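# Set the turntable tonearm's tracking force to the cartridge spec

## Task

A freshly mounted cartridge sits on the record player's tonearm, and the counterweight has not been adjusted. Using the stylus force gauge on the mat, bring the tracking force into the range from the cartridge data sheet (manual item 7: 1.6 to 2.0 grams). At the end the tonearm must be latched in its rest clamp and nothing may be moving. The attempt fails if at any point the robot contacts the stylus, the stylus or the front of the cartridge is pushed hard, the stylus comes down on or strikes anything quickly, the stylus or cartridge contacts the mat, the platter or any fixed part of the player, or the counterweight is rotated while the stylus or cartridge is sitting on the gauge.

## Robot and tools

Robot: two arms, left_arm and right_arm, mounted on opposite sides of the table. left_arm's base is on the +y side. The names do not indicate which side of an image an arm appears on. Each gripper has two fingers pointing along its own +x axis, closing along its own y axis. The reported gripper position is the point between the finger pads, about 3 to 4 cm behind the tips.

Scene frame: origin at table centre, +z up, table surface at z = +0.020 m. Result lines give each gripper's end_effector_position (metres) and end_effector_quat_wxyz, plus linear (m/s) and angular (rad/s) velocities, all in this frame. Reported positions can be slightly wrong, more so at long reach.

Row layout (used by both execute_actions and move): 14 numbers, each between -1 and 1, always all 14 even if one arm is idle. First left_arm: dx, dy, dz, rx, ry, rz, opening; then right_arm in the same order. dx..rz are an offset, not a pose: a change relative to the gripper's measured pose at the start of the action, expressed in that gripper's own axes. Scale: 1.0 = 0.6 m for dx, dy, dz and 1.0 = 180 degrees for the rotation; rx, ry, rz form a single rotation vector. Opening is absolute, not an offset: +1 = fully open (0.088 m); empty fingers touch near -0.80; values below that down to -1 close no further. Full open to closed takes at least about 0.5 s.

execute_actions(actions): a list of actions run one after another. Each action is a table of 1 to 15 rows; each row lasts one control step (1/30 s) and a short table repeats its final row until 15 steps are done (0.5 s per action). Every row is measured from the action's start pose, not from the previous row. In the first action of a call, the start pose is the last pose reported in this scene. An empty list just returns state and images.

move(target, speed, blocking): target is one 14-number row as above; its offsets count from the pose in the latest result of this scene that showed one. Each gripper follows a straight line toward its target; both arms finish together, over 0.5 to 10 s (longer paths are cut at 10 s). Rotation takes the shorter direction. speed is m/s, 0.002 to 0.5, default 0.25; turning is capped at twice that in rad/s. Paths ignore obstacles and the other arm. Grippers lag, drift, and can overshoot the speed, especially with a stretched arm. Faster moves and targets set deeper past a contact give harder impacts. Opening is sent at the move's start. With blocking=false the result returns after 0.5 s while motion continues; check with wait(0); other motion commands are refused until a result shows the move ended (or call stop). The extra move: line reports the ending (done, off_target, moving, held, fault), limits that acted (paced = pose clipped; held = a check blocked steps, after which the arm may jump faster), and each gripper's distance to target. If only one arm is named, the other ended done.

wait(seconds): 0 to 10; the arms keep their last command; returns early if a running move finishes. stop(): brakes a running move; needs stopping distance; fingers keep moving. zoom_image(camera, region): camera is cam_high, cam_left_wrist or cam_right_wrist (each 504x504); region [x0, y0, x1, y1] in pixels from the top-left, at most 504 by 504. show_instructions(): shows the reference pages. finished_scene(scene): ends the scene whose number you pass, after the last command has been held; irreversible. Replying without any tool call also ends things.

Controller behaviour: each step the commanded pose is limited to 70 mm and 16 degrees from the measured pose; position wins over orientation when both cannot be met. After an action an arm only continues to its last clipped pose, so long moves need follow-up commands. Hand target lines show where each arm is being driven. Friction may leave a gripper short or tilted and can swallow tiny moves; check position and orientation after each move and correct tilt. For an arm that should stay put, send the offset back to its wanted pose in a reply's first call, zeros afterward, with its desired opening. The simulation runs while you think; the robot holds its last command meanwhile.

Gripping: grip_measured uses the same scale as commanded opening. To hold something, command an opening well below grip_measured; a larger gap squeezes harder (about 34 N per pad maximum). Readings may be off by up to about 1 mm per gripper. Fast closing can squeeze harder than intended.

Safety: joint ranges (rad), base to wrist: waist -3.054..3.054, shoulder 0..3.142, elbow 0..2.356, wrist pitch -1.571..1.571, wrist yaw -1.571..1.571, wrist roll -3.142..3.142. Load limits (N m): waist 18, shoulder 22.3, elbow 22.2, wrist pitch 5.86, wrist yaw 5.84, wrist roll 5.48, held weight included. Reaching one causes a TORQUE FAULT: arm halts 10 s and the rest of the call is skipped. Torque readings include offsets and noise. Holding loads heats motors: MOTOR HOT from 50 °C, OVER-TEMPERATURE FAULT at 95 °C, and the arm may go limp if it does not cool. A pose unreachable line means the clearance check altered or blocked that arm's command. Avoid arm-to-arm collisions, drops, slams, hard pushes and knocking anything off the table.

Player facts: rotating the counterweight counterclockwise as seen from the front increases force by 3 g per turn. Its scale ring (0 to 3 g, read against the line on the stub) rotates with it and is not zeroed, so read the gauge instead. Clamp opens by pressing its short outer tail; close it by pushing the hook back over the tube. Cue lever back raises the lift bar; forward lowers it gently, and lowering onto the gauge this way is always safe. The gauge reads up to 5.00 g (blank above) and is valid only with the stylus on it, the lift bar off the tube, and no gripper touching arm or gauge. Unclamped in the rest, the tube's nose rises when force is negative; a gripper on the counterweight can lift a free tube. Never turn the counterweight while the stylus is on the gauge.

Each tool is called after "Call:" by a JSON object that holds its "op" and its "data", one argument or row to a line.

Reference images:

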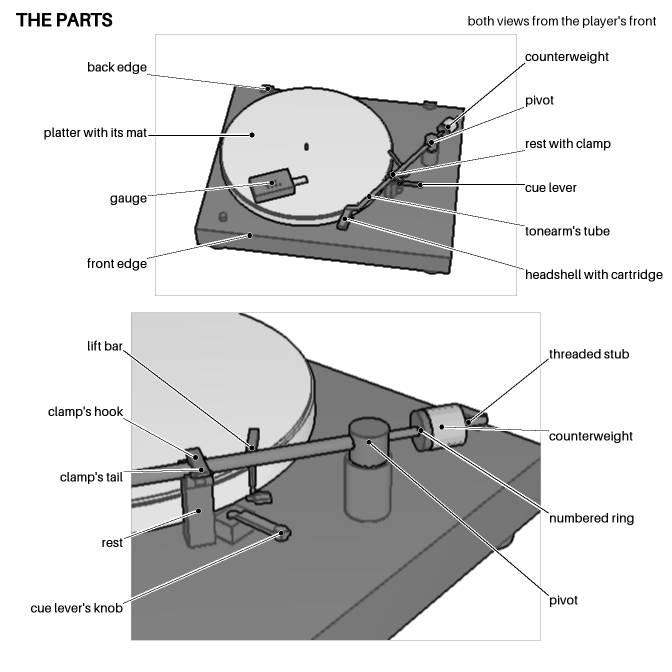

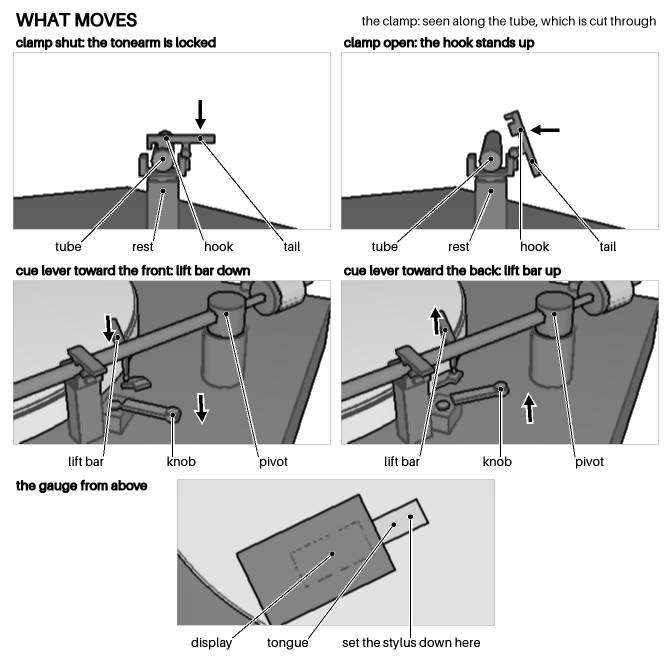

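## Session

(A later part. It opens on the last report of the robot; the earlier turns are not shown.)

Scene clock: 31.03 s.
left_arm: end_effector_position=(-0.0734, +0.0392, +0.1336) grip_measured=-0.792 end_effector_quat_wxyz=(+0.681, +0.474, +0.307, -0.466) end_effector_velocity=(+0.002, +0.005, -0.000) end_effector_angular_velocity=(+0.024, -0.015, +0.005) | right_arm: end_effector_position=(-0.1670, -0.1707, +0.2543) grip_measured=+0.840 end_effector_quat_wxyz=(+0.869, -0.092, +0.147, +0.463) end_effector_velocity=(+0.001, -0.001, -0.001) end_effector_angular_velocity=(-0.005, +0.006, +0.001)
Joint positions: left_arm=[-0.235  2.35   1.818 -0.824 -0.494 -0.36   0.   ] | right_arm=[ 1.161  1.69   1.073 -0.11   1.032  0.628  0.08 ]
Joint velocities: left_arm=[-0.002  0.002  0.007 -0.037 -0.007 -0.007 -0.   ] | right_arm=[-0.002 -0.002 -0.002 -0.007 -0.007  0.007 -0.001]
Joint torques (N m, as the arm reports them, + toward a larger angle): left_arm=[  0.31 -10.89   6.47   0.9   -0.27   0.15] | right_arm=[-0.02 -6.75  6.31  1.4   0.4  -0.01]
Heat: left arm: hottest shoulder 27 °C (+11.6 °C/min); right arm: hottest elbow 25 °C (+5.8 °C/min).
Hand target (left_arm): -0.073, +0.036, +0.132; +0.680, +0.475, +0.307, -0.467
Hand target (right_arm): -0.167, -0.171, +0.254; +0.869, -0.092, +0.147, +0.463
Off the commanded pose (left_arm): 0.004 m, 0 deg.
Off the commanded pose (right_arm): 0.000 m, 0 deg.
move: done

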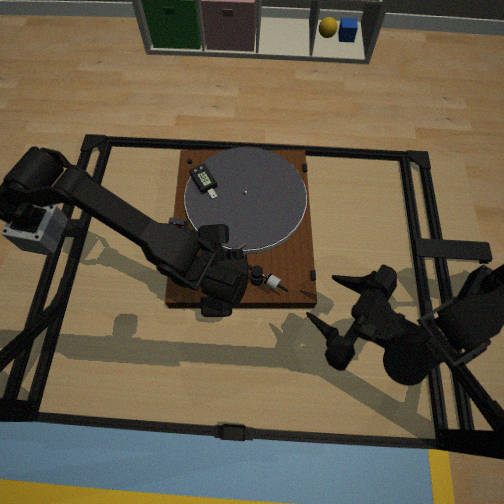

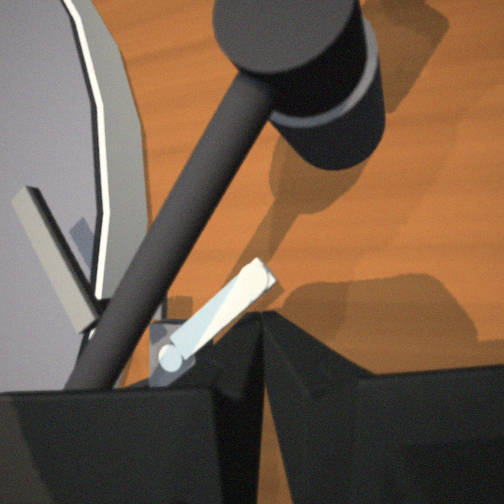

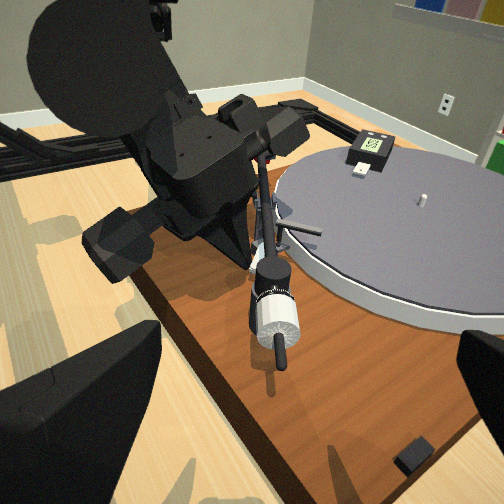

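Call:
{"op": "move", "data": {
  "target": [-0.135,0,-0.005,0,0,0,-0.85,0,0,0,0,0,0,0.84],
  "speed": 0.15
}}

Call:
{"op": "move", "data": {
  "target": [0.024,0.18,-0.05,0.198,0.078,-0.155,-0.2,0,0,0,0,0,0,0.84],
  "speed": 0.25
}}

Scene clock: 34.90 s.
left_arm: end_effector_position=(-0.1024, +0.0723, +0.1942) grip_measured=-0.792 end_effector_quat_wxyz=(+0.675, +0.484, +0.309, -0.464) end_effector_velocity=(+0.000, +0.001, +0.002) end_effector_angular_velocity=(+0.002, -0.010, -0.008) | right_arm: end_effector_position=(-0.1670, -0.1707, +0.2544) grip_measured=+0.840 end_effector_quat_wxyz=(+0.869, -0.092, +0.147, +0.464) end_effector_velocity=(-0.001, +0.001, +0.001) end_effector_angular_velocity=(+0.007, +0.025, +0.011)
Joint positions: left_arm=[-0.321  2.243  1.886 -1.066 -0.506 -0.451  0.   ] | right_arm=[ 1.161  1.69   1.073 -0.11   1.032  0.628  0.08 ]
Joint velocities: left_arm=[-0.002 -0.002  0.002 -0.007 -0.007  0.007 -0.   ] | right_arm=[-0.002 -0.007 -0.002  0.007 -0.022  0.007 -0.   ]
Joint torques (N m, as the arm reports them, + toward a larger angle): left_arm=[ -0.06 -13.11   6.34   0.61  -0.61  -0.17] | right_arm=[-0.02 -6.75  6.31  1.4   0.4  -0.01]
Heat: left arm: hottest shoulder 28 °C (+12.0 °C/min); right arm: hottest elbow 26 °C (+6.9 °C/min).
Hand target (left_arm): -0.103, +0.070, +0.203; +0.681, +0.474, +0.307, -0.467
Hand target (right_arm): -0.167, -0.171, +0.254; +0.869, -0.092, +0.147, +0.464
Off the commanded pose (left_arm): 0.008 m, 1 deg.
Off the commanded pose (right_arm): 0.000 m, 0 deg.
move: done

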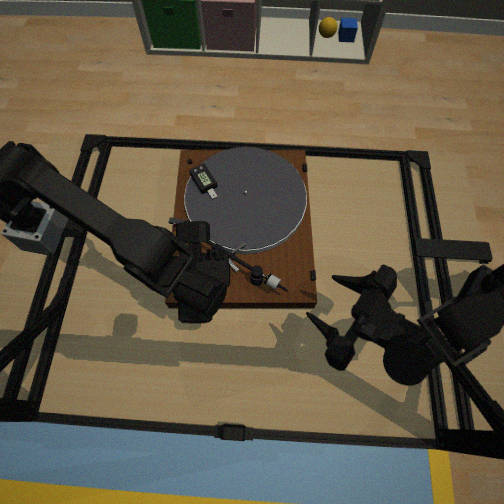

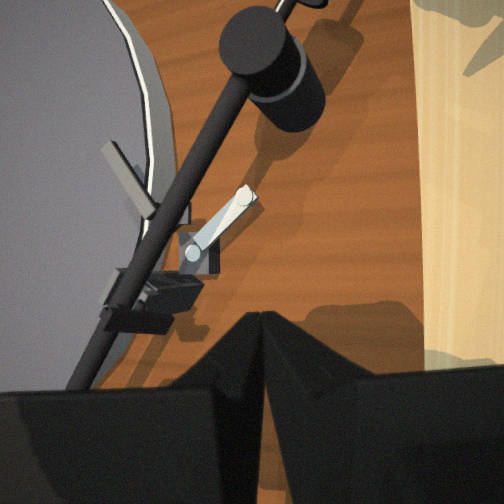

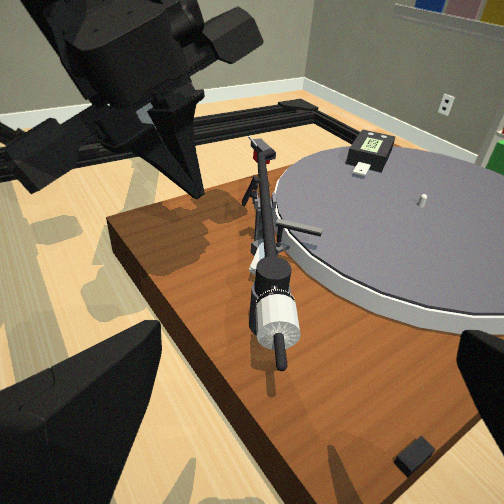

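Scene clock: 37.07 s.
left_arm: end_effector_position=(+0.0046, +0.1090, +0.2115) grip_measured=-0.200 end_effector_quat_wxyz=(+0.327, +0.630, +0.339, -0.617) end_effector_velocity=(+0.000, +0.003, +0.001) end_effector_angular_velocity=(+0.017, -0.008, -0.010) | right_arm: end_effector_position=(-0.1671, -0.1706, +0.2546) grip_measured=+0.840 end_effector_quat_wxyz=(+0.869, -0.092, +0.147, +0.464) end_effector_velocity=(+0.003, -0.001, -0.000) end_effector_angular_velocity=(-0.015, -0.025, -0.000)
Joint positions: left_arm=[ 0.055  2.162  1.906 -1.339 -0.007  0.515  0.029] | right_arm=[ 1.161  1.69   1.074 -0.11   1.032  0.628  0.08 ]
Joint velocities: left_arm=[-0.002  0.002  0.007 -0.022 -0.007  0.007 -0.   ] | right_arm=[-0.002 -0.002 -0.002 -0.007  0.007 -0.022  0.   ]
Joint torques (N m, as the arm reports them, + toward a larger angle): left_arm=[ 0.12 -9.69  6.02  0.29  0.24  0.13] | right_arm=[-0.02 -6.75  6.33  1.4   0.4  -0.01]
Heat: left arm: hottest shoulder 28 °C (+11.3 °C/min); right arm: hottest elbow 26 °C (+6.5 °C/min).
Hand target (left_arm): +0.004, +0.107, +0.210; +0.324, +0.630, +0.339, -0.619
Hand target (right_arm): -0.167, -0.171, +0.255; +0.869, -0.092, +0.147, +0.464
Off the commanded pose (left_arm): 0.002 m, 0 deg.
Off the commanded pose (right_arm): 0.000 m, 0 deg.
move: done

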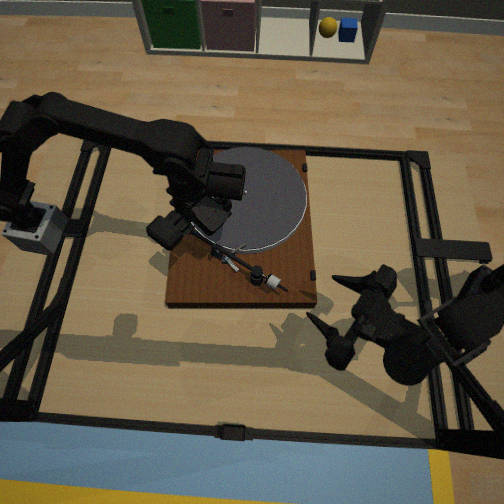

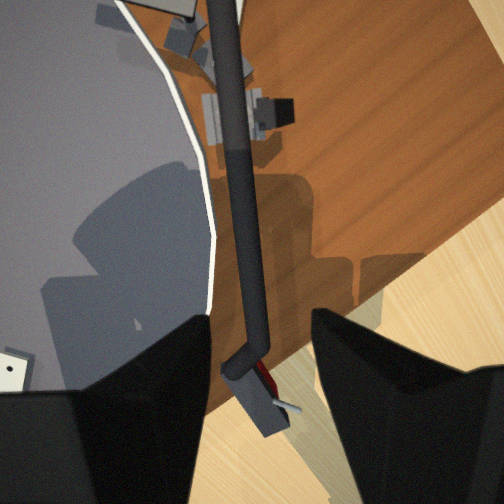

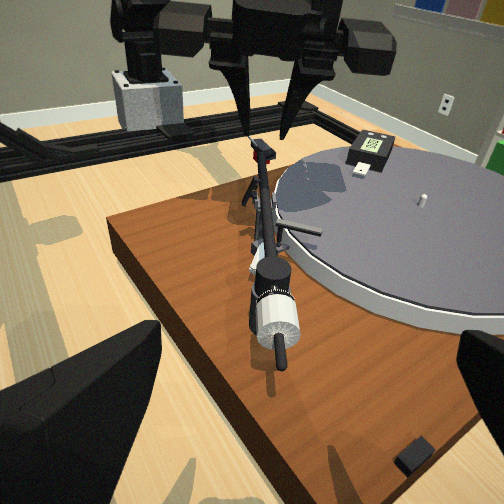

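Call:
{"op": "move", "data": {
  "target": [0.076,0,0.008,0,0,0,-0.3,0,0,0,0,0,0,0.84],
  "speed": 0.07
}}

Call:
{"op": "zoom_image", "data": {
  "camera": "cam_right_wrist",
  "region": [200, 110, 340, 250]
}}

Scene clock: 38.63 s.
left_arm: end_effector_position=(+0.0028, +0.1033, +0.1723) grip_measured=-0.300 end_effector_quat_wxyz=(+0.331, +0.627, +0.333, -0.621) end_effector_velocity=(+0.000, +0.002, +0.000) end_effector_angular_velocity=(+0.007, -0.008, -0.010) | right_arm: end_effector_position=(-0.1671, -0.1706, +0.2546) grip_measured=+0.840 end_effector_quat_wxyz=(+0.869, -0.092, +0.147, +0.464) end_effector_velocity=(+0.001, -0.001, -0.001) end_effector_angular_velocity=(-0.013, -0.005, +0.006)
Joint positions: left_arm=[ 0.052  2.185  1.788 -1.18  -0.006  0.515  0.024] | right_arm=[ 1.161  1.69   1.074 -0.11   1.032  0.628  0.08 ]
Joint velocities: left_arm=[-0.002 -0.002 -0.002 -0.007 -0.007  0.007 -0.   ] | right_arm=[-0.002 -0.002 -0.002 -0.007 -0.007 -0.007 -0.   ]
Joint torques (N m, as the arm reports them, + toward a larger angle): left_arm=[ -0.19 -10.06   3.47   0.69   0.    -0.19] | right_arm=[-0.03 -6.75  6.31  1.4   0.4  -0.01]
Heat: left arm: hottest shoulder 29 °C (+12.4 °C/min); right arm: hottest elbow 26 °C (+6.2 °C/min).
Hand target (left_arm): +0.002, +0.106, +0.166; +0.327, +0.630, +0.339, -0.617
Hand target (right_arm): -0.167, -0.171, +0.255; +0.869, -0.092, +0.147, +0.464
Off the commanded pose (left_arm): 0.007 m, 1 deg.
Off the commanded pose (right_arm): 0.000 m, 0 deg.
move: done

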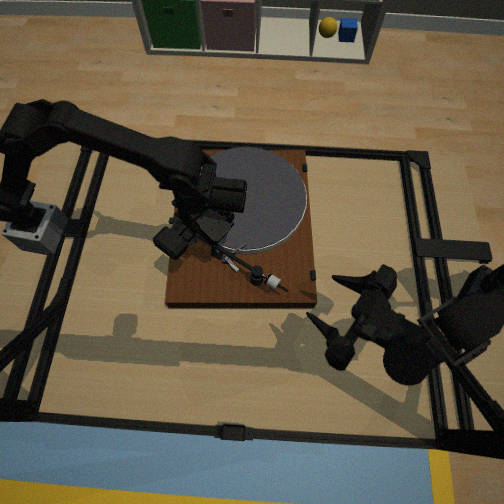

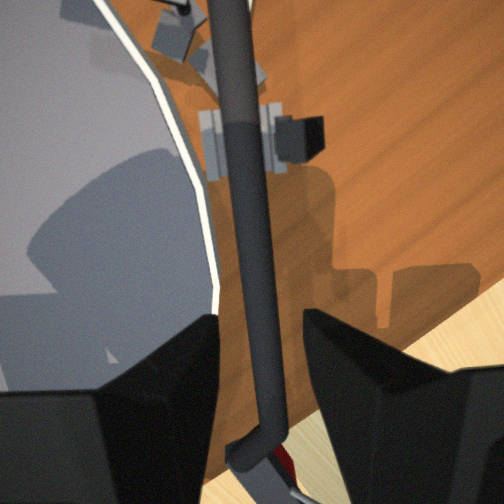

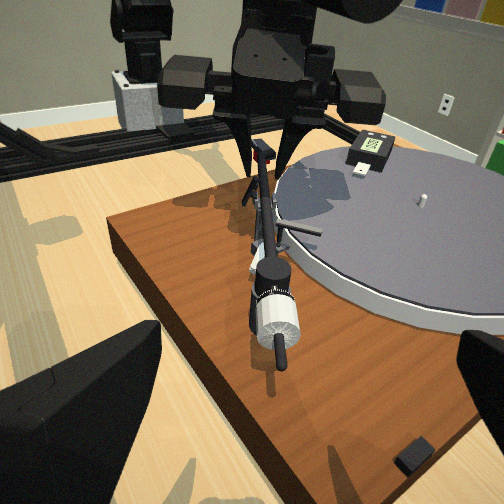

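Region (200, 110, 340, 250) of cam_right_wrist's 504x504 image, scaled by 3.600, with more detail than that image has.

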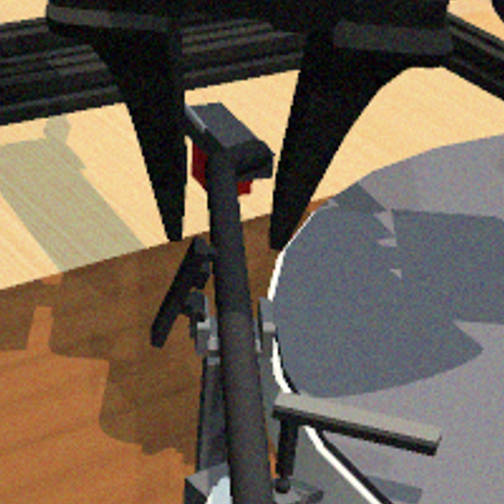

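Call:
{"op": "move", "data": {
  "target": [0.025,-0.004,-0.003,0,0,0,-0.5,0,0,0,0,0,0,0.84],
  "speed": 0.03
}}

Call:
{"op": "execute_actions", "data": {
  "actions": [
    [[0,0,0,0,0,0,-0.54,0,0,0,0,0,0,0.84],[0,0,0,0,0,0,-0.56,0,0,0,0,0,0,0.84],[0,0,0,0,0,0,-0.58,0,0,0,0,0,0,0.84],[0,0,0,0,0,0,-0.59,0,0,0,0,0,0,0.84],[0,0,0,0,0,0,-0.6,0,0,0,0,0,0,0.84],[0,0,0,0,0,0,-0.61,0,0,0,0,0,0,0.84],[0,0,0,0,0,0,-0.62,0,0,0,0,0,0,0.84],[0,0,0,0,0,0,-0.63,0,0,0,0,0,0,0.84],[0,0,0,0,0,0,-0.64,0,0,0,0,0,0,0.84],[0,0,0,0,0,0,-0.65,0,0,0,0,0,0,0.84]]
  ]
}}

Scene clock: 40.90 s.
left_arm: end_effector_position=(+0.0028, +0.1033, +0.1606) grip_measured=-0.500 end_effector_quat_wxyz=(+0.334, +0.626, +0.330, -0.623) end_effector_velocity=(-0.002, -0.001, +0.000) end_effector_angular_velocity=(-0.007, +0.008, +0.005) | right_arm: end_effector_position=(-0.1671, -0.1706, +0.2546) grip_measured=+0.840 end_effector_quat_wxyz=(+0.869, -0.092, +0.147, +0.464) end_effector_velocity=(+0.003, -0.001, -0.000) end_effector_angular_velocity=(-0.023, -0.037, +0.005)
Joint positions: left_arm=[ 0.052  2.185  1.74  -1.123 -0.006  0.515  0.015] | right_arm=[ 1.161  1.69   1.074 -0.11   1.032  0.628  0.08 ]
Joint velocities: left_arm=[-0.002 -0.002 -0.002  0.007  0.007 -0.007 -0.   ] | right_arm=[-0.002 -0.002 -0.002 -0.007  0.007 -0.037 -0.   ]
Joint torques (N m, as the arm reports them, + toward a larger angle): left_arm=[ -0.23 -11.19   3.29   0.72   0.01  -0.09] | right_arm=[-0.03 -6.74  6.32  1.4   0.4  -0.01]
Heat: left arm: hottest shoulder 29 °C (+11.7 °C/min); right arm: hottest elbow 26 °C (+5.9 °C/min).
Hand target (left_arm): +0.002, +0.106, +0.157; +0.331, +0.627, +0.333, -0.621
Hand target (right_arm): -0.167, -0.171, +0.255; +0.869, -0.092, +0.147, +0.464
Off the commanded pose (left_arm): 0.004 m, 1 deg.
Off the commanded pose (right_arm): 0.000 m, 0 deg.
move: done

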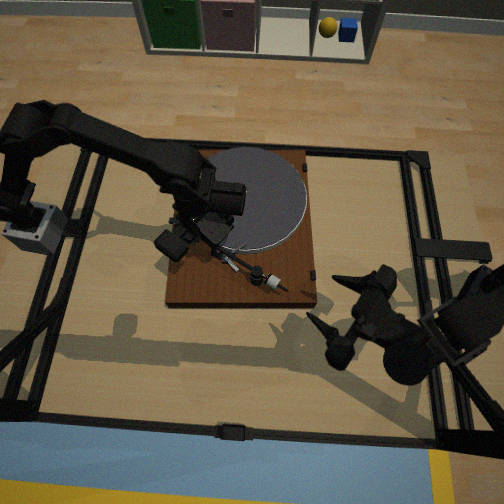

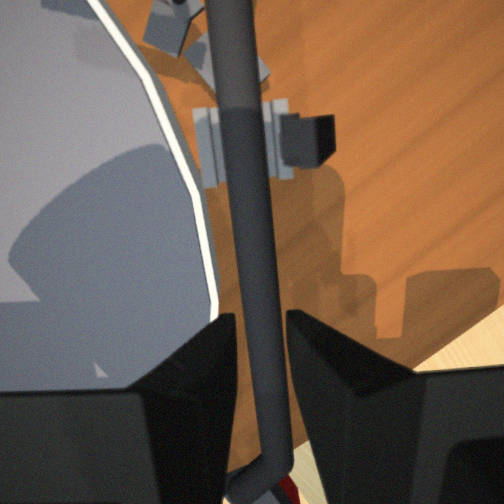

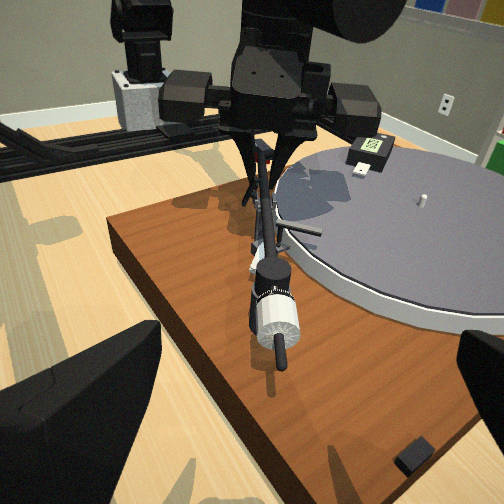

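Scene clock: 41.40 s.
left_arm: end_effector_position=(+0.0034, +0.1030, +0.1604) grip_measured=-0.608 end_effector_quat_wxyz=(+0.335, +0.625, +0.331, -0.623) end_effector_velocity=(+0.002, +0.002, +0.000) end_effector_angular_velocity=(+0.007, -0.008, +0.039) | right_arm: end_effector_position=(-0.1671, -0.1706, +0.2546) grip_measured=+0.840 end_effector_quat_wxyz=(+0.869, -0.092, +0.147, +0.464) end_effector_velocity=(+0.003, -0.002, -0.002) end_effector_angular_velocity=(-0.012, -0.016, -0.005)
Joint positions: left_arm=[ 0.054  2.186  1.74  -1.122 -0.006  0.513  0.009] | right_arm=[ 1.161  1.69   1.074 -0.11   1.032  0.628  0.08 ]
Joint velocities: left_arm=[ 0.002 -0.002 -0.002 -0.007 -0.007 -0.037 -0.001] | right_arm=[-0.002 -0.002 -0.007 -0.007  0.007 -0.007  0.   ]
Joint torques (N m, as the arm reports them, + toward a larger angle): left_arm=[ -0.14 -11.19   4.63   0.42   0.02   0.05] | right_arm=[-0.02 -6.76  6.31  1.4   0.4  -0.01]
Heat: left arm: hottest shoulder 29 °C (+11.6 °C/min); right arm: hottest elbow 26 °C (+5.8 °C/min).
Hand target (left_arm): +0.003, +0.103, +0.160; +0.334, +0.626, +0.330, -0.623
Hand target (right_arm): -0.167, -0.171, +0.255; +0.869, -0.092, +0.147, +0.464
Off the commanded pose (left_arm): 0.001 m, 0 deg.
Off the commanded pose (right_arm): 0.000 m, 0 deg.

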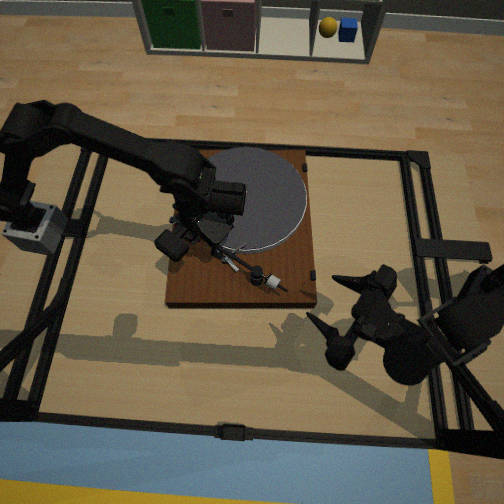

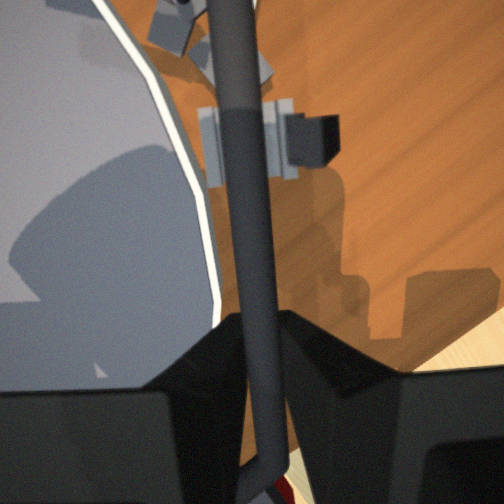

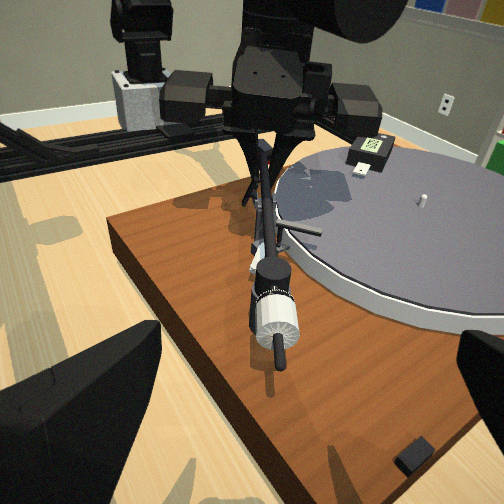

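Call:
{"op": "move", "data": {
  "target": [-0.036,0,0.004,0,0.015,0,-0.64,0,0,0,0,0,0,0.84],
  "speed": 0.025
}}

Call:
{"op": "zoom_image", "data": {
  "camera": "cam_right_wrist",
  "region": [200, 110, 340, 250]
}}

Scene clock: 43.07 s.
left_arm: end_effector_position=(+0.0038, +0.1014, +0.1774) grip_measured=-0.614 end_effector_quat_wxyz=(+0.329, +0.637, +0.343, -0.607) end_effector_velocity=(+0.000, +0.002, +0.002) end_effector_angular_velocity=(+0.011, -0.009, +0.019) | right_arm: end_effector_position=(-0.1671, -0.1706, +0.2546) grip_measured=+0.840 end_effector_quat_wxyz=(+0.869, -0.092, +0.147, +0.464) end_effector_velocity=(-0.001, +0.001, -0.001) end_effector_angular_velocity=(-0.021, -0.006, +0.021)
Joint positions: left_arm=[ 0.048  2.22   1.864 -1.254 -0.025  0.498  0.009] | right_arm=[ 1.161  1.69   1.074 -0.11   1.032  0.628  0.08 ]
Joint velocities: left_arm=[-0.002  0.002  0.012 -0.022 -0.007 -0.022 -0.   ] | right_arm=[-0.002 -0.002  0.002 -0.007 -0.022 -0.022  0.   ]
Joint torques (N m, as the arm reports them, + toward a larger angle): left_arm=[ -0.43 -11.91   5.97  -0.63  -0.15   0.11] | right_arm=[-0.01 -6.75  6.31  1.4   0.4  -0.01]
Heat: left arm: hottest shoulder 29 °C (+11.1 °C/min); right arm: hottest elbow 26 °C (+5.6 °C/min).
Hand target (left_arm): +0.002, +0.101, +0.182; +0.328, +0.639, +0.338, -0.608
Hand target (right_arm): -0.167, -0.171, +0.255; +0.869, -0.092, +0.147, +0.464
Off the commanded pose (left_arm): 0.005 m, 1 deg.
Off the commanded pose (right_arm): 0.000 m, 0 deg.
move: done

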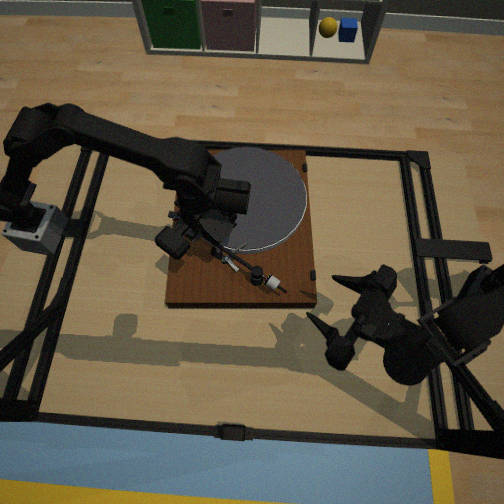

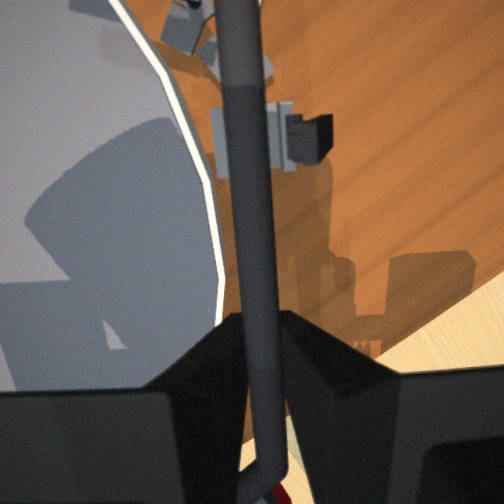

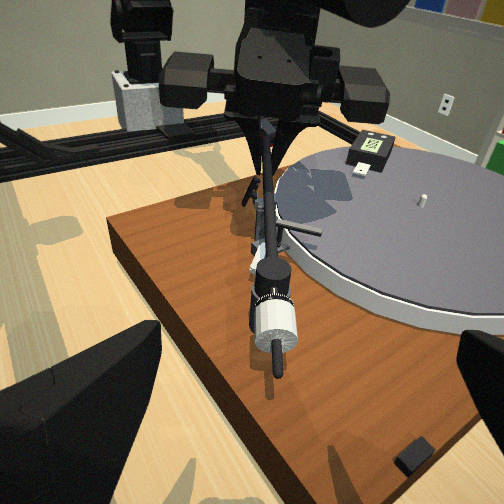

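Region (200, 110, 340, 250) of cam_right_wrist's 504x504 image, scaled by 3.600, with more detail than that image has.

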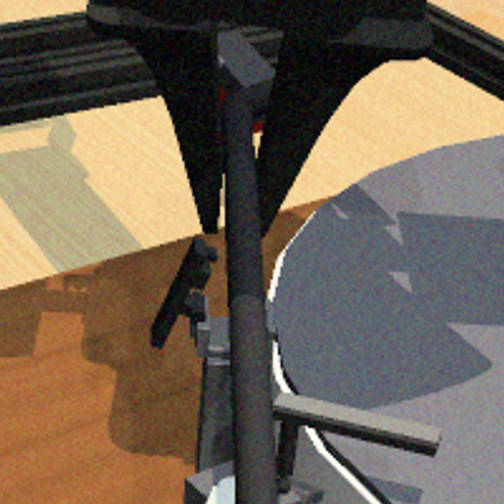

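Call:
{"op": "move", "data": {
  "target": [0,0.072,0.010,0.092,0,0,-0.635,0,0,0,0,0,0,0.84],
  "speed": 0.06
}}

Call:
{"op": "zoom_image", "data": {
  "camera": "cam_right_wrist",
  "region": [240, 90, 410, 260]
}}

Scene clock: 46.57 s.
left_arm: end_effector_position=(+0.0381, +0.0736, +0.1786) grip_measured=-0.618 end_effector_quat_wxyz=(+0.242, +0.675, +0.256, -0.648) end_effector_velocity=(+0.000, +0.002, +0.002) end_effector_angular_velocity=(+0.012, -0.007, -0.010) | right_arm: end_effector_position=(-0.1671, -0.1707, +0.2547) grip_measured=+0.840 end_effector_quat_wxyz=(+0.869, -0.091, +0.147, +0.464) end_effector_velocity=(+0.001, -0.002, -0.000) end_effector_angular_velocity=(-0.008, -0.014, -0.001)
Joint positions: left_arm=[ 0.129  2.338  2.066 -1.331 -0.028  0.849  0.009] | right_arm=[ 1.161  1.689  1.074 -0.11   1.032  0.628  0.08 ]
Joint velocities: left_arm=[-0.002  0.002  0.012 -0.022 -0.007  0.007 -0.   ] | right_arm=[ 0.002 -0.002 -0.002 -0.007  0.007 -0.007  0.   ]
Joint torques (N m, as the arm reports them, + toward a larger angle): left_arm=[ -0.38 -11.1    5.97  -0.07   0.04   0.36] | right_arm=[-0.02 -6.74  6.31  1.4   0.4  -0.01]
Heat: left arm: hottest shoulder 30 °C (+11.6 °C/min); right arm: hottest elbow 26 °C (+5.2 °C/min).
Hand target (left_arm): +0.036, +0.073, +0.177; +0.234, +0.678, +0.252, -0.650
Hand target (right_arm): -0.167, -0.171, +0.255; +0.869, -0.091, +0.147, +0.464
Off the commanded pose (left_arm): 0.002 m, 1 deg.
Off the commanded pose (right_arm): 0.000 m, 0 deg.
move: done

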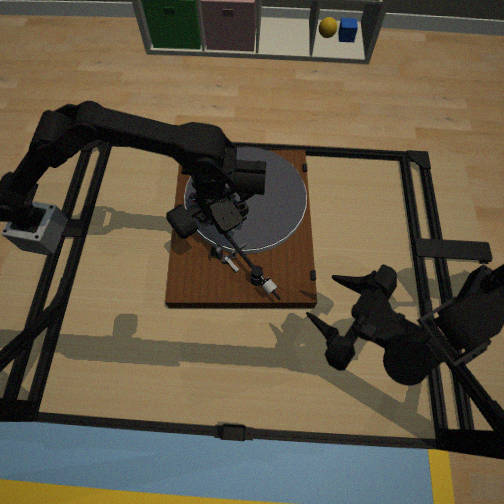

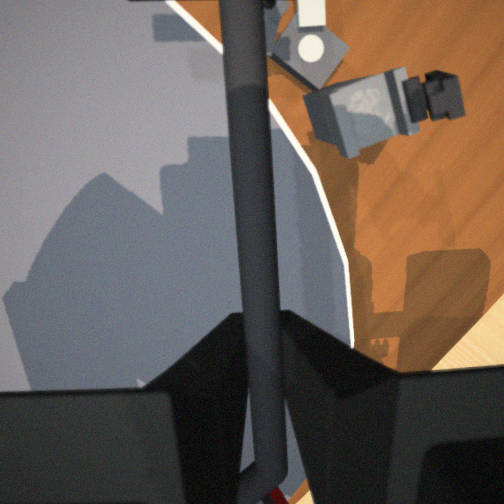

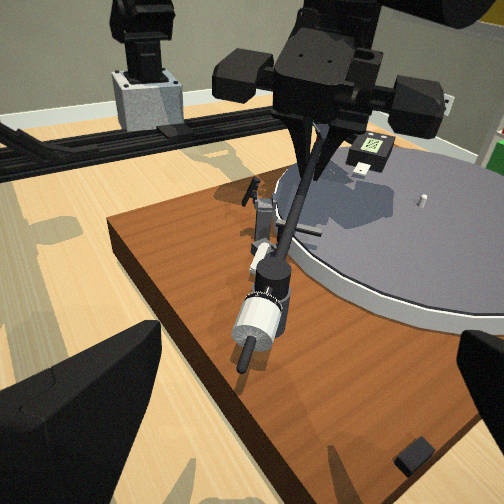

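Region (240, 90, 410, 260) of cam_right_wrist's 504x504 image, scaled by 2.965, with more detail than that image has.

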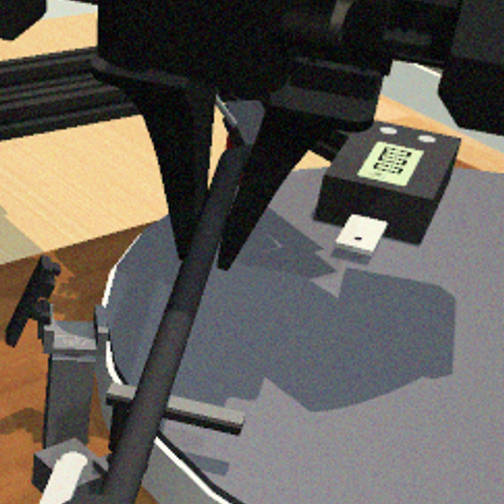

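Call:
{"op": "move", "data": {
  "target": [0.022,0,0,0.005,-0.01,0,-0.635,0.286,-0.285,-0.053,-0.016,-0.11,0.131,0.84],
  "speed": 0.2
}}

Scene clock: 58.83 s.
left_arm: end_effector_position=(+0.0410, +0.0718, +0.1679) grip_measured=-0.624 end_effector_quat_wxyz=(+0.247, +0.668, +0.248, -0.657) end_effector_velocity=(-0.000, +0.002, -0.002) end_effector_angular_velocity=(+0.012, -0.007, -0.010) | right_arm: end_effector_position=(+0.0570, -0.1423, +0.1741) grip_measured=+0.840 end_effector_quat_wxyz=(+0.766, +0.004, +0.002, +0.643) end_effector_velocity=(+0.002, -0.000, -0.005) end_effector_angular_velocity=(-0.022, +0.000, +0.010)
Joint positions: left_arm=[ 0.14   2.322  1.998 -1.252 -0.015  0.865  0.008] | right_arm=[ 0.267  2.081  0.608  1.475 -0.163  0.008  0.08 ]
Joint velocities: left_arm=[-0.002  0.002 -0.002 -0.007 -0.007  0.007  0.   ] | right_arm=[-0.012  0.002  0.002 -0.022 -0.022 -0.007 -0.   ]
Joint torques (N m, as the arm reports them, + toward a larger angle): left_arm=[ -0.24 -12.65   2.97   1.05   0.46   0.24] | right_arm=[-0.29 -5.53  4.23  2.13 -0.11 -0.19]
Heat: left arm: hottest shoulder 32 °C (+11.2 °C/min); right arm: hottest elbow 27 °C (+5.1 °C/min).
Hand target (left_arm): +0.038, +0.074, +0.166; +0.241, +0.666, +0.247, -0.661
Hand target (right_arm): +0.059, -0.141, +0.171; +0.766, +0.001, +0.002, +0.643
Off the commanded pose (left_arm): 0.004 m, 1 deg.
Off the commanded pose (right_arm): 0.005 m, 0 deg.
move: done

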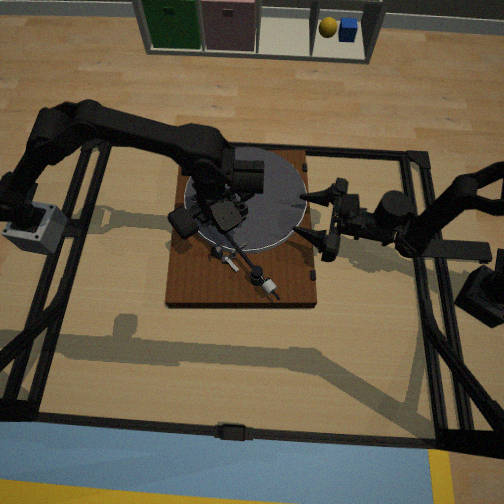

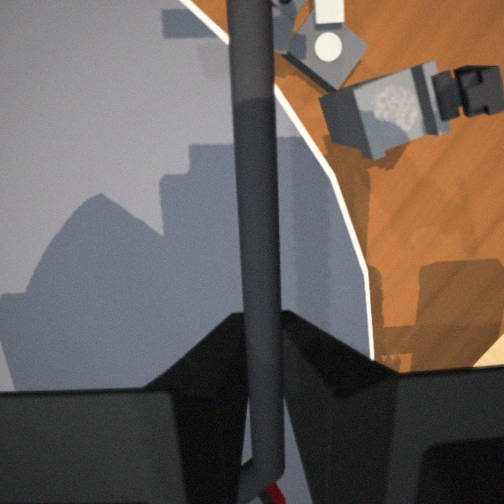

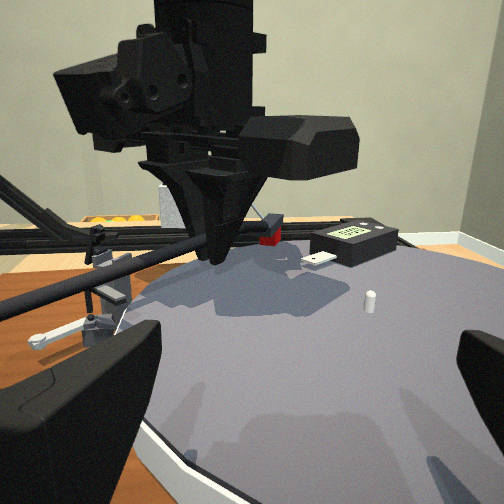

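Call:
{"op": "execute_actions", "data": {
  "actions": [
    [[0,0,0,0,0,0,-0.62,0,0,0,0,0,0,0.84],[0,0,0,0,0,0,-0.61,0,0,0,0,0,0,0.84],[0,0,0,0,0,0,-0.6,0,0,0,0,0,0,0.84],[0,0,0,0,0,0,-0.59,0,0,0,0,0,0,0.84],[0,0,0,0,0,0,-0.57,0,0,0,0,0,0,0.84],[0,0,0,0,0,0,-0.55,0,0,0,0,0,0,0.84]]
  ]
}}

Call:
{"op": "wait", "data": {
  "seconds": 0.5
}}

Call:
{"op": "zoom_image", "data": {
  "camera": "cam_right_wrist",
  "region": [180, 180, 400, 300]
}}

Scene clock: 60.07 s.
left_arm: end_effector_position=(+0.0411, +0.0716, +0.1678) grip_measured=-0.552 end_effector_quat_wxyz=(+0.247, +0.668, +0.248, -0.657) end_effector_velocity=(-0.000, +0.006, -0.001) end_effector_angular_velocity=(+0.027, -0.007, +0.005) | right_arm: end_effector_position=(+0.0570, -0.1422, +0.1740) grip_measured=+0.840 end_effector_quat_wxyz=(+0.766, +0.004, +0.001, +0.643) end_effector_velocity=(-0.000, -0.001, -0.001) end_effector_angular_velocity=(-0.008, -0.005, +0.005)
Joint positions: left_arm=[ 0.14   2.322  1.997 -1.251 -0.014  0.866  0.012] | right_arm=[ 0.267  2.083  0.609  1.477 -0.164  0.008  0.08 ]
Joint velocities: left_arm=[-0.002 -0.002 -0.007 -0.022 -0.007 -0.007  0.001] | right_arm=[-0.002 -0.002 -0.002 -0.007 -0.007 -0.007 -0.   ]
Joint torques (N m, as the arm reports them, + toward a larger angle): left_arm=[ -0.01 -12.18   4.68   0.4    0.    -0.02] | right_arm=[ 0.02 -6.91  3.45  1.93  0.04 -0.01]
Heat: left arm: hottest shoulder 32 °C (+11.2 °C/min); right arm: hottest elbow 26 °C (+4.1 °C/min).
Hand target (left_arm): +0.041, +0.072, +0.168; +0.247, +0.668, +0.248, -0.657
Hand target (right_arm): +0.057, -0.142, +0.174; +0.766, +0.003, +0.002, +0.643
Off the commanded pose (left_arm): 0.000 m, 0 deg.
Off the commanded pose (right_arm): 0.000 m, 0 deg.

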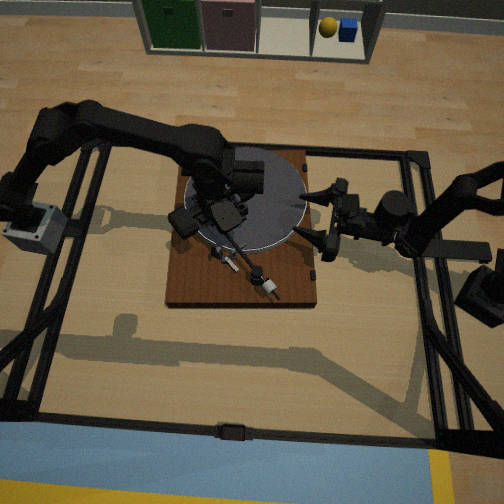

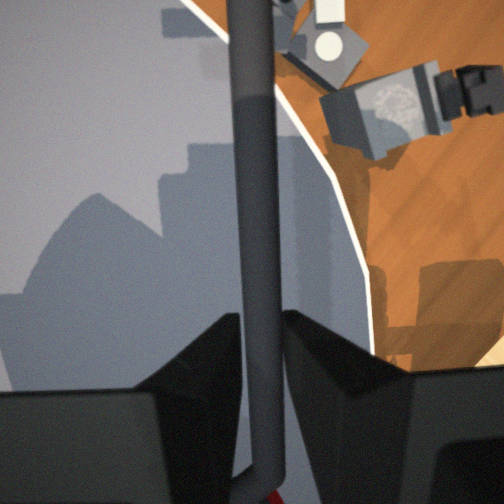

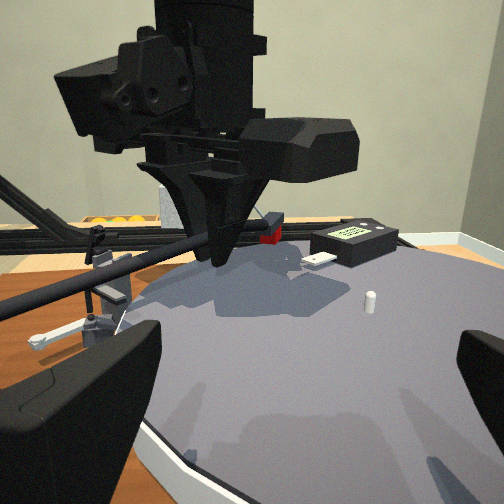

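Scene clock: 60.57 s.
left_arm: end_effector_position=(+0.0411, +0.0716, +0.1678) grip_measured=-0.550 end_effector_quat_wxyz=(+0.247, +0.668, +0.248, -0.657) end_effector_velocity=(+0.000, -0.001, -0.002) end_effector_angular_velocity=(-0.002, -0.007, -0.010) | right_arm: end_effector_position=(+0.0570, -0.1422, +0.1740) grip_measured=+0.840 end_effector_quat_wxyz=(+0.766, +0.004, +0.001, +0.643) end_effector_velocity=(+0.002, -0.002, +0.000) end_effector_angular_velocity=(-0.004, -0.037, -0.010)
Joint positions: left_arm=[ 0.14   2.322  1.997 -1.251 -0.014  0.866  0.012] | right_arm=[ 0.267  2.083  0.609  1.477 -0.164  0.008  0.08 ]
Joint velocities: left_arm=[-0.002  0.002 -0.002  0.007 -0.007  0.007 -0.   ] | right_arm=[-0.002 -0.002 -0.007  0.007  0.007 -0.037 -0.   ]
Joint torques (N m, as the arm reports them, + toward a larger angle): left_arm=[ -0.05 -12.22   4.71   0.41   0.    -0.02] | right_arm=[ 0.02 -6.89  3.44  1.92  0.04 -0.01]
Heat: left arm: hottest shoulder 33 °C (+12.1 °C/min); right arm: hottest elbow 26 °C (+4.0 °C/min).
Hand target (left_arm): +0.041, +0.072, +0.168; +0.247, +0.668, +0.248, -0.657
Hand target (right_arm): +0.057, -0.142, +0.174; +0.766, +0.003, +0.002, +0.643
Off the commanded pose (left_arm): 0.000 m, 0 deg.
Off the commanded pose (right_arm): 0.000 m, 0 deg.
wait: 0.50 s; at rest by 0.17 s

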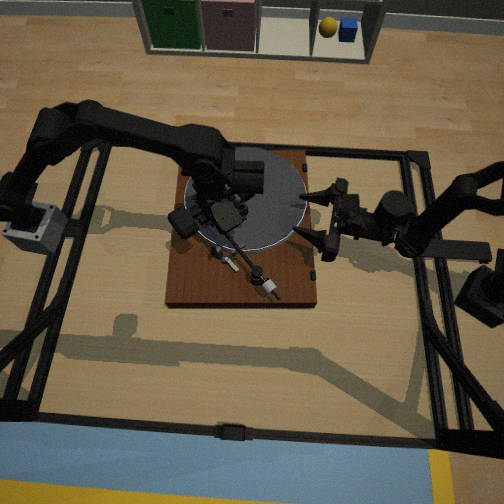

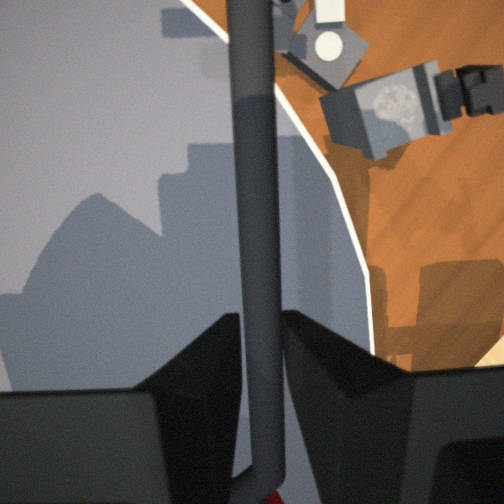

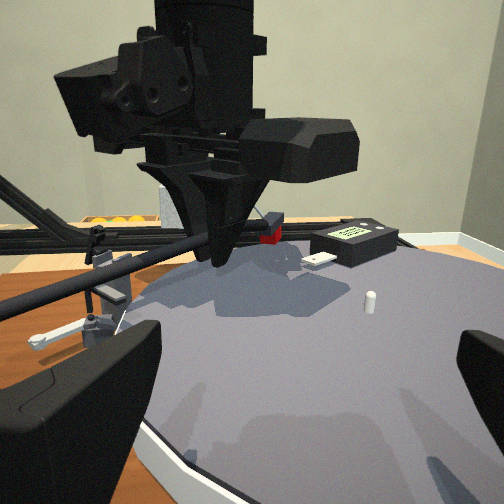

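Region (180, 180, 400, 300) of cam_right_wrist's 504x504 image, scaled by 2.291, with more detail than that image has; it fills the top 275 rows of this view, and the rest is white.

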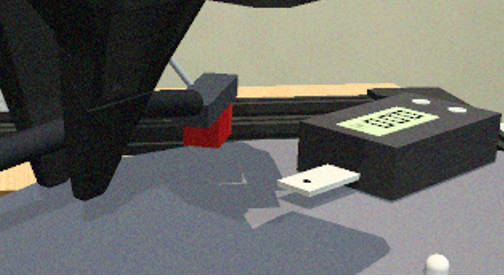

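Call:
{"op": "move", "data": {
  "target": [0,0.04,0.005,0.05,0,0,-0.55,0,0,0,0,0,0,0.84],
  "speed": 0.05
}}

Call:
{"op": "zoom_image", "data": {
  "camera": "cam_right_wrist",
  "region": [220, 180, 400, 300]
}}

Scene clock: 62.83 s.
left_arm: end_effector_position=(+0.0531, +0.0535, +0.1705) grip_measured=-0.550 end_effector_quat_wxyz=(+0.197, +0.684, +0.196, -0.674) end_effector_velocity=(+0.000, -0.005, +0.001) end_effector_angular_velocity=(-0.017, -0.008, -0.010) | right_arm: end_effector_position=(+0.0570, -0.1422, +0.1742) grip_measured=+0.840 end_effector_quat_wxyz=(+0.766, +0.004, +0.001, +0.643) end_effector_velocity=(+0.000, +0.000, +0.000) end_effector_angular_velocity=(-0.001, +0.008, +0.005)
Joint positions: left_arm=[ 0.165  2.413  2.168 -1.327 -0.014  1.044  0.012] | right_arm=[ 0.267  2.082  0.609  1.477 -0.164  0.008  0.08 ]
Joint velocities: left_arm=[-0.002  0.007  0.017  0.007 -0.007  0.007  0.   ] | right_arm=[-0.002 -0.002  0.002 -0.007 -0.007  0.007  0.   ]
Joint torques (N m, as the arm reports them, + toward a larger angle): left_arm=[  0.23 -11.12   6.04   0.34   0.05   0.15] | right_arm=[-0.02 -6.8   3.49  2.01  0.   -0.01]
Heat: left arm: hottest shoulder 33 °C (+12.0 °C/min); right arm: hottest elbow 26 °C (+4.0 °C/min).
Hand target (left_arm): +0.054, +0.051, +0.168; +0.194, +0.685, +0.195, -0.675
Hand target (right_arm): +0.057, -0.142, +0.174; +0.766, +0.004, +0.001, +0.643
Off the commanded pose (left_arm): 0.004 m, 0 deg.
Off the commanded pose (right_arm): 0.000 m, 0 deg.
move: done

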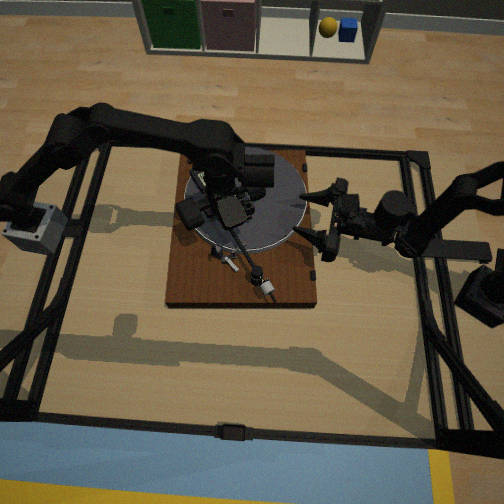

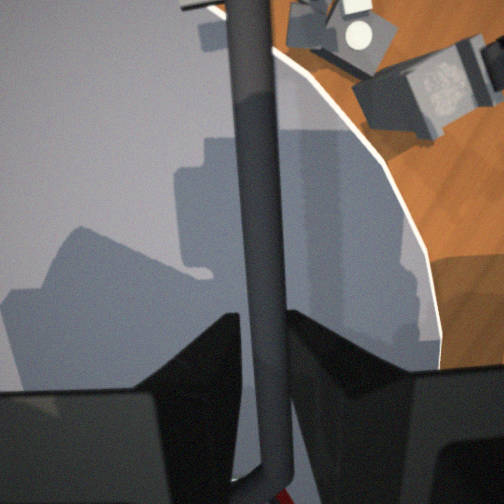

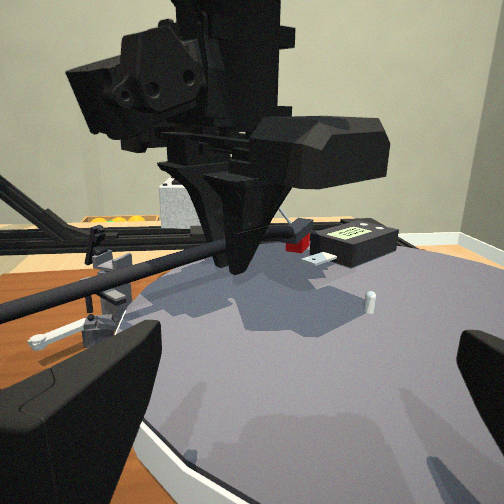

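Region (220, 180, 400, 300) of cam_right_wrist's 504x504 image, scaled by 2.800, with more detail than that image has.

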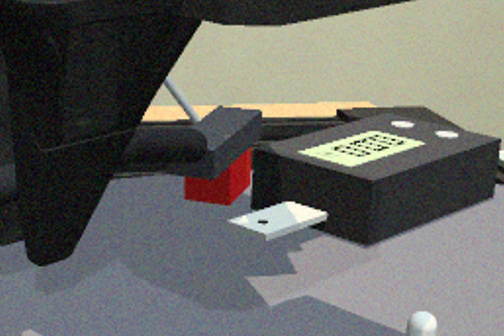

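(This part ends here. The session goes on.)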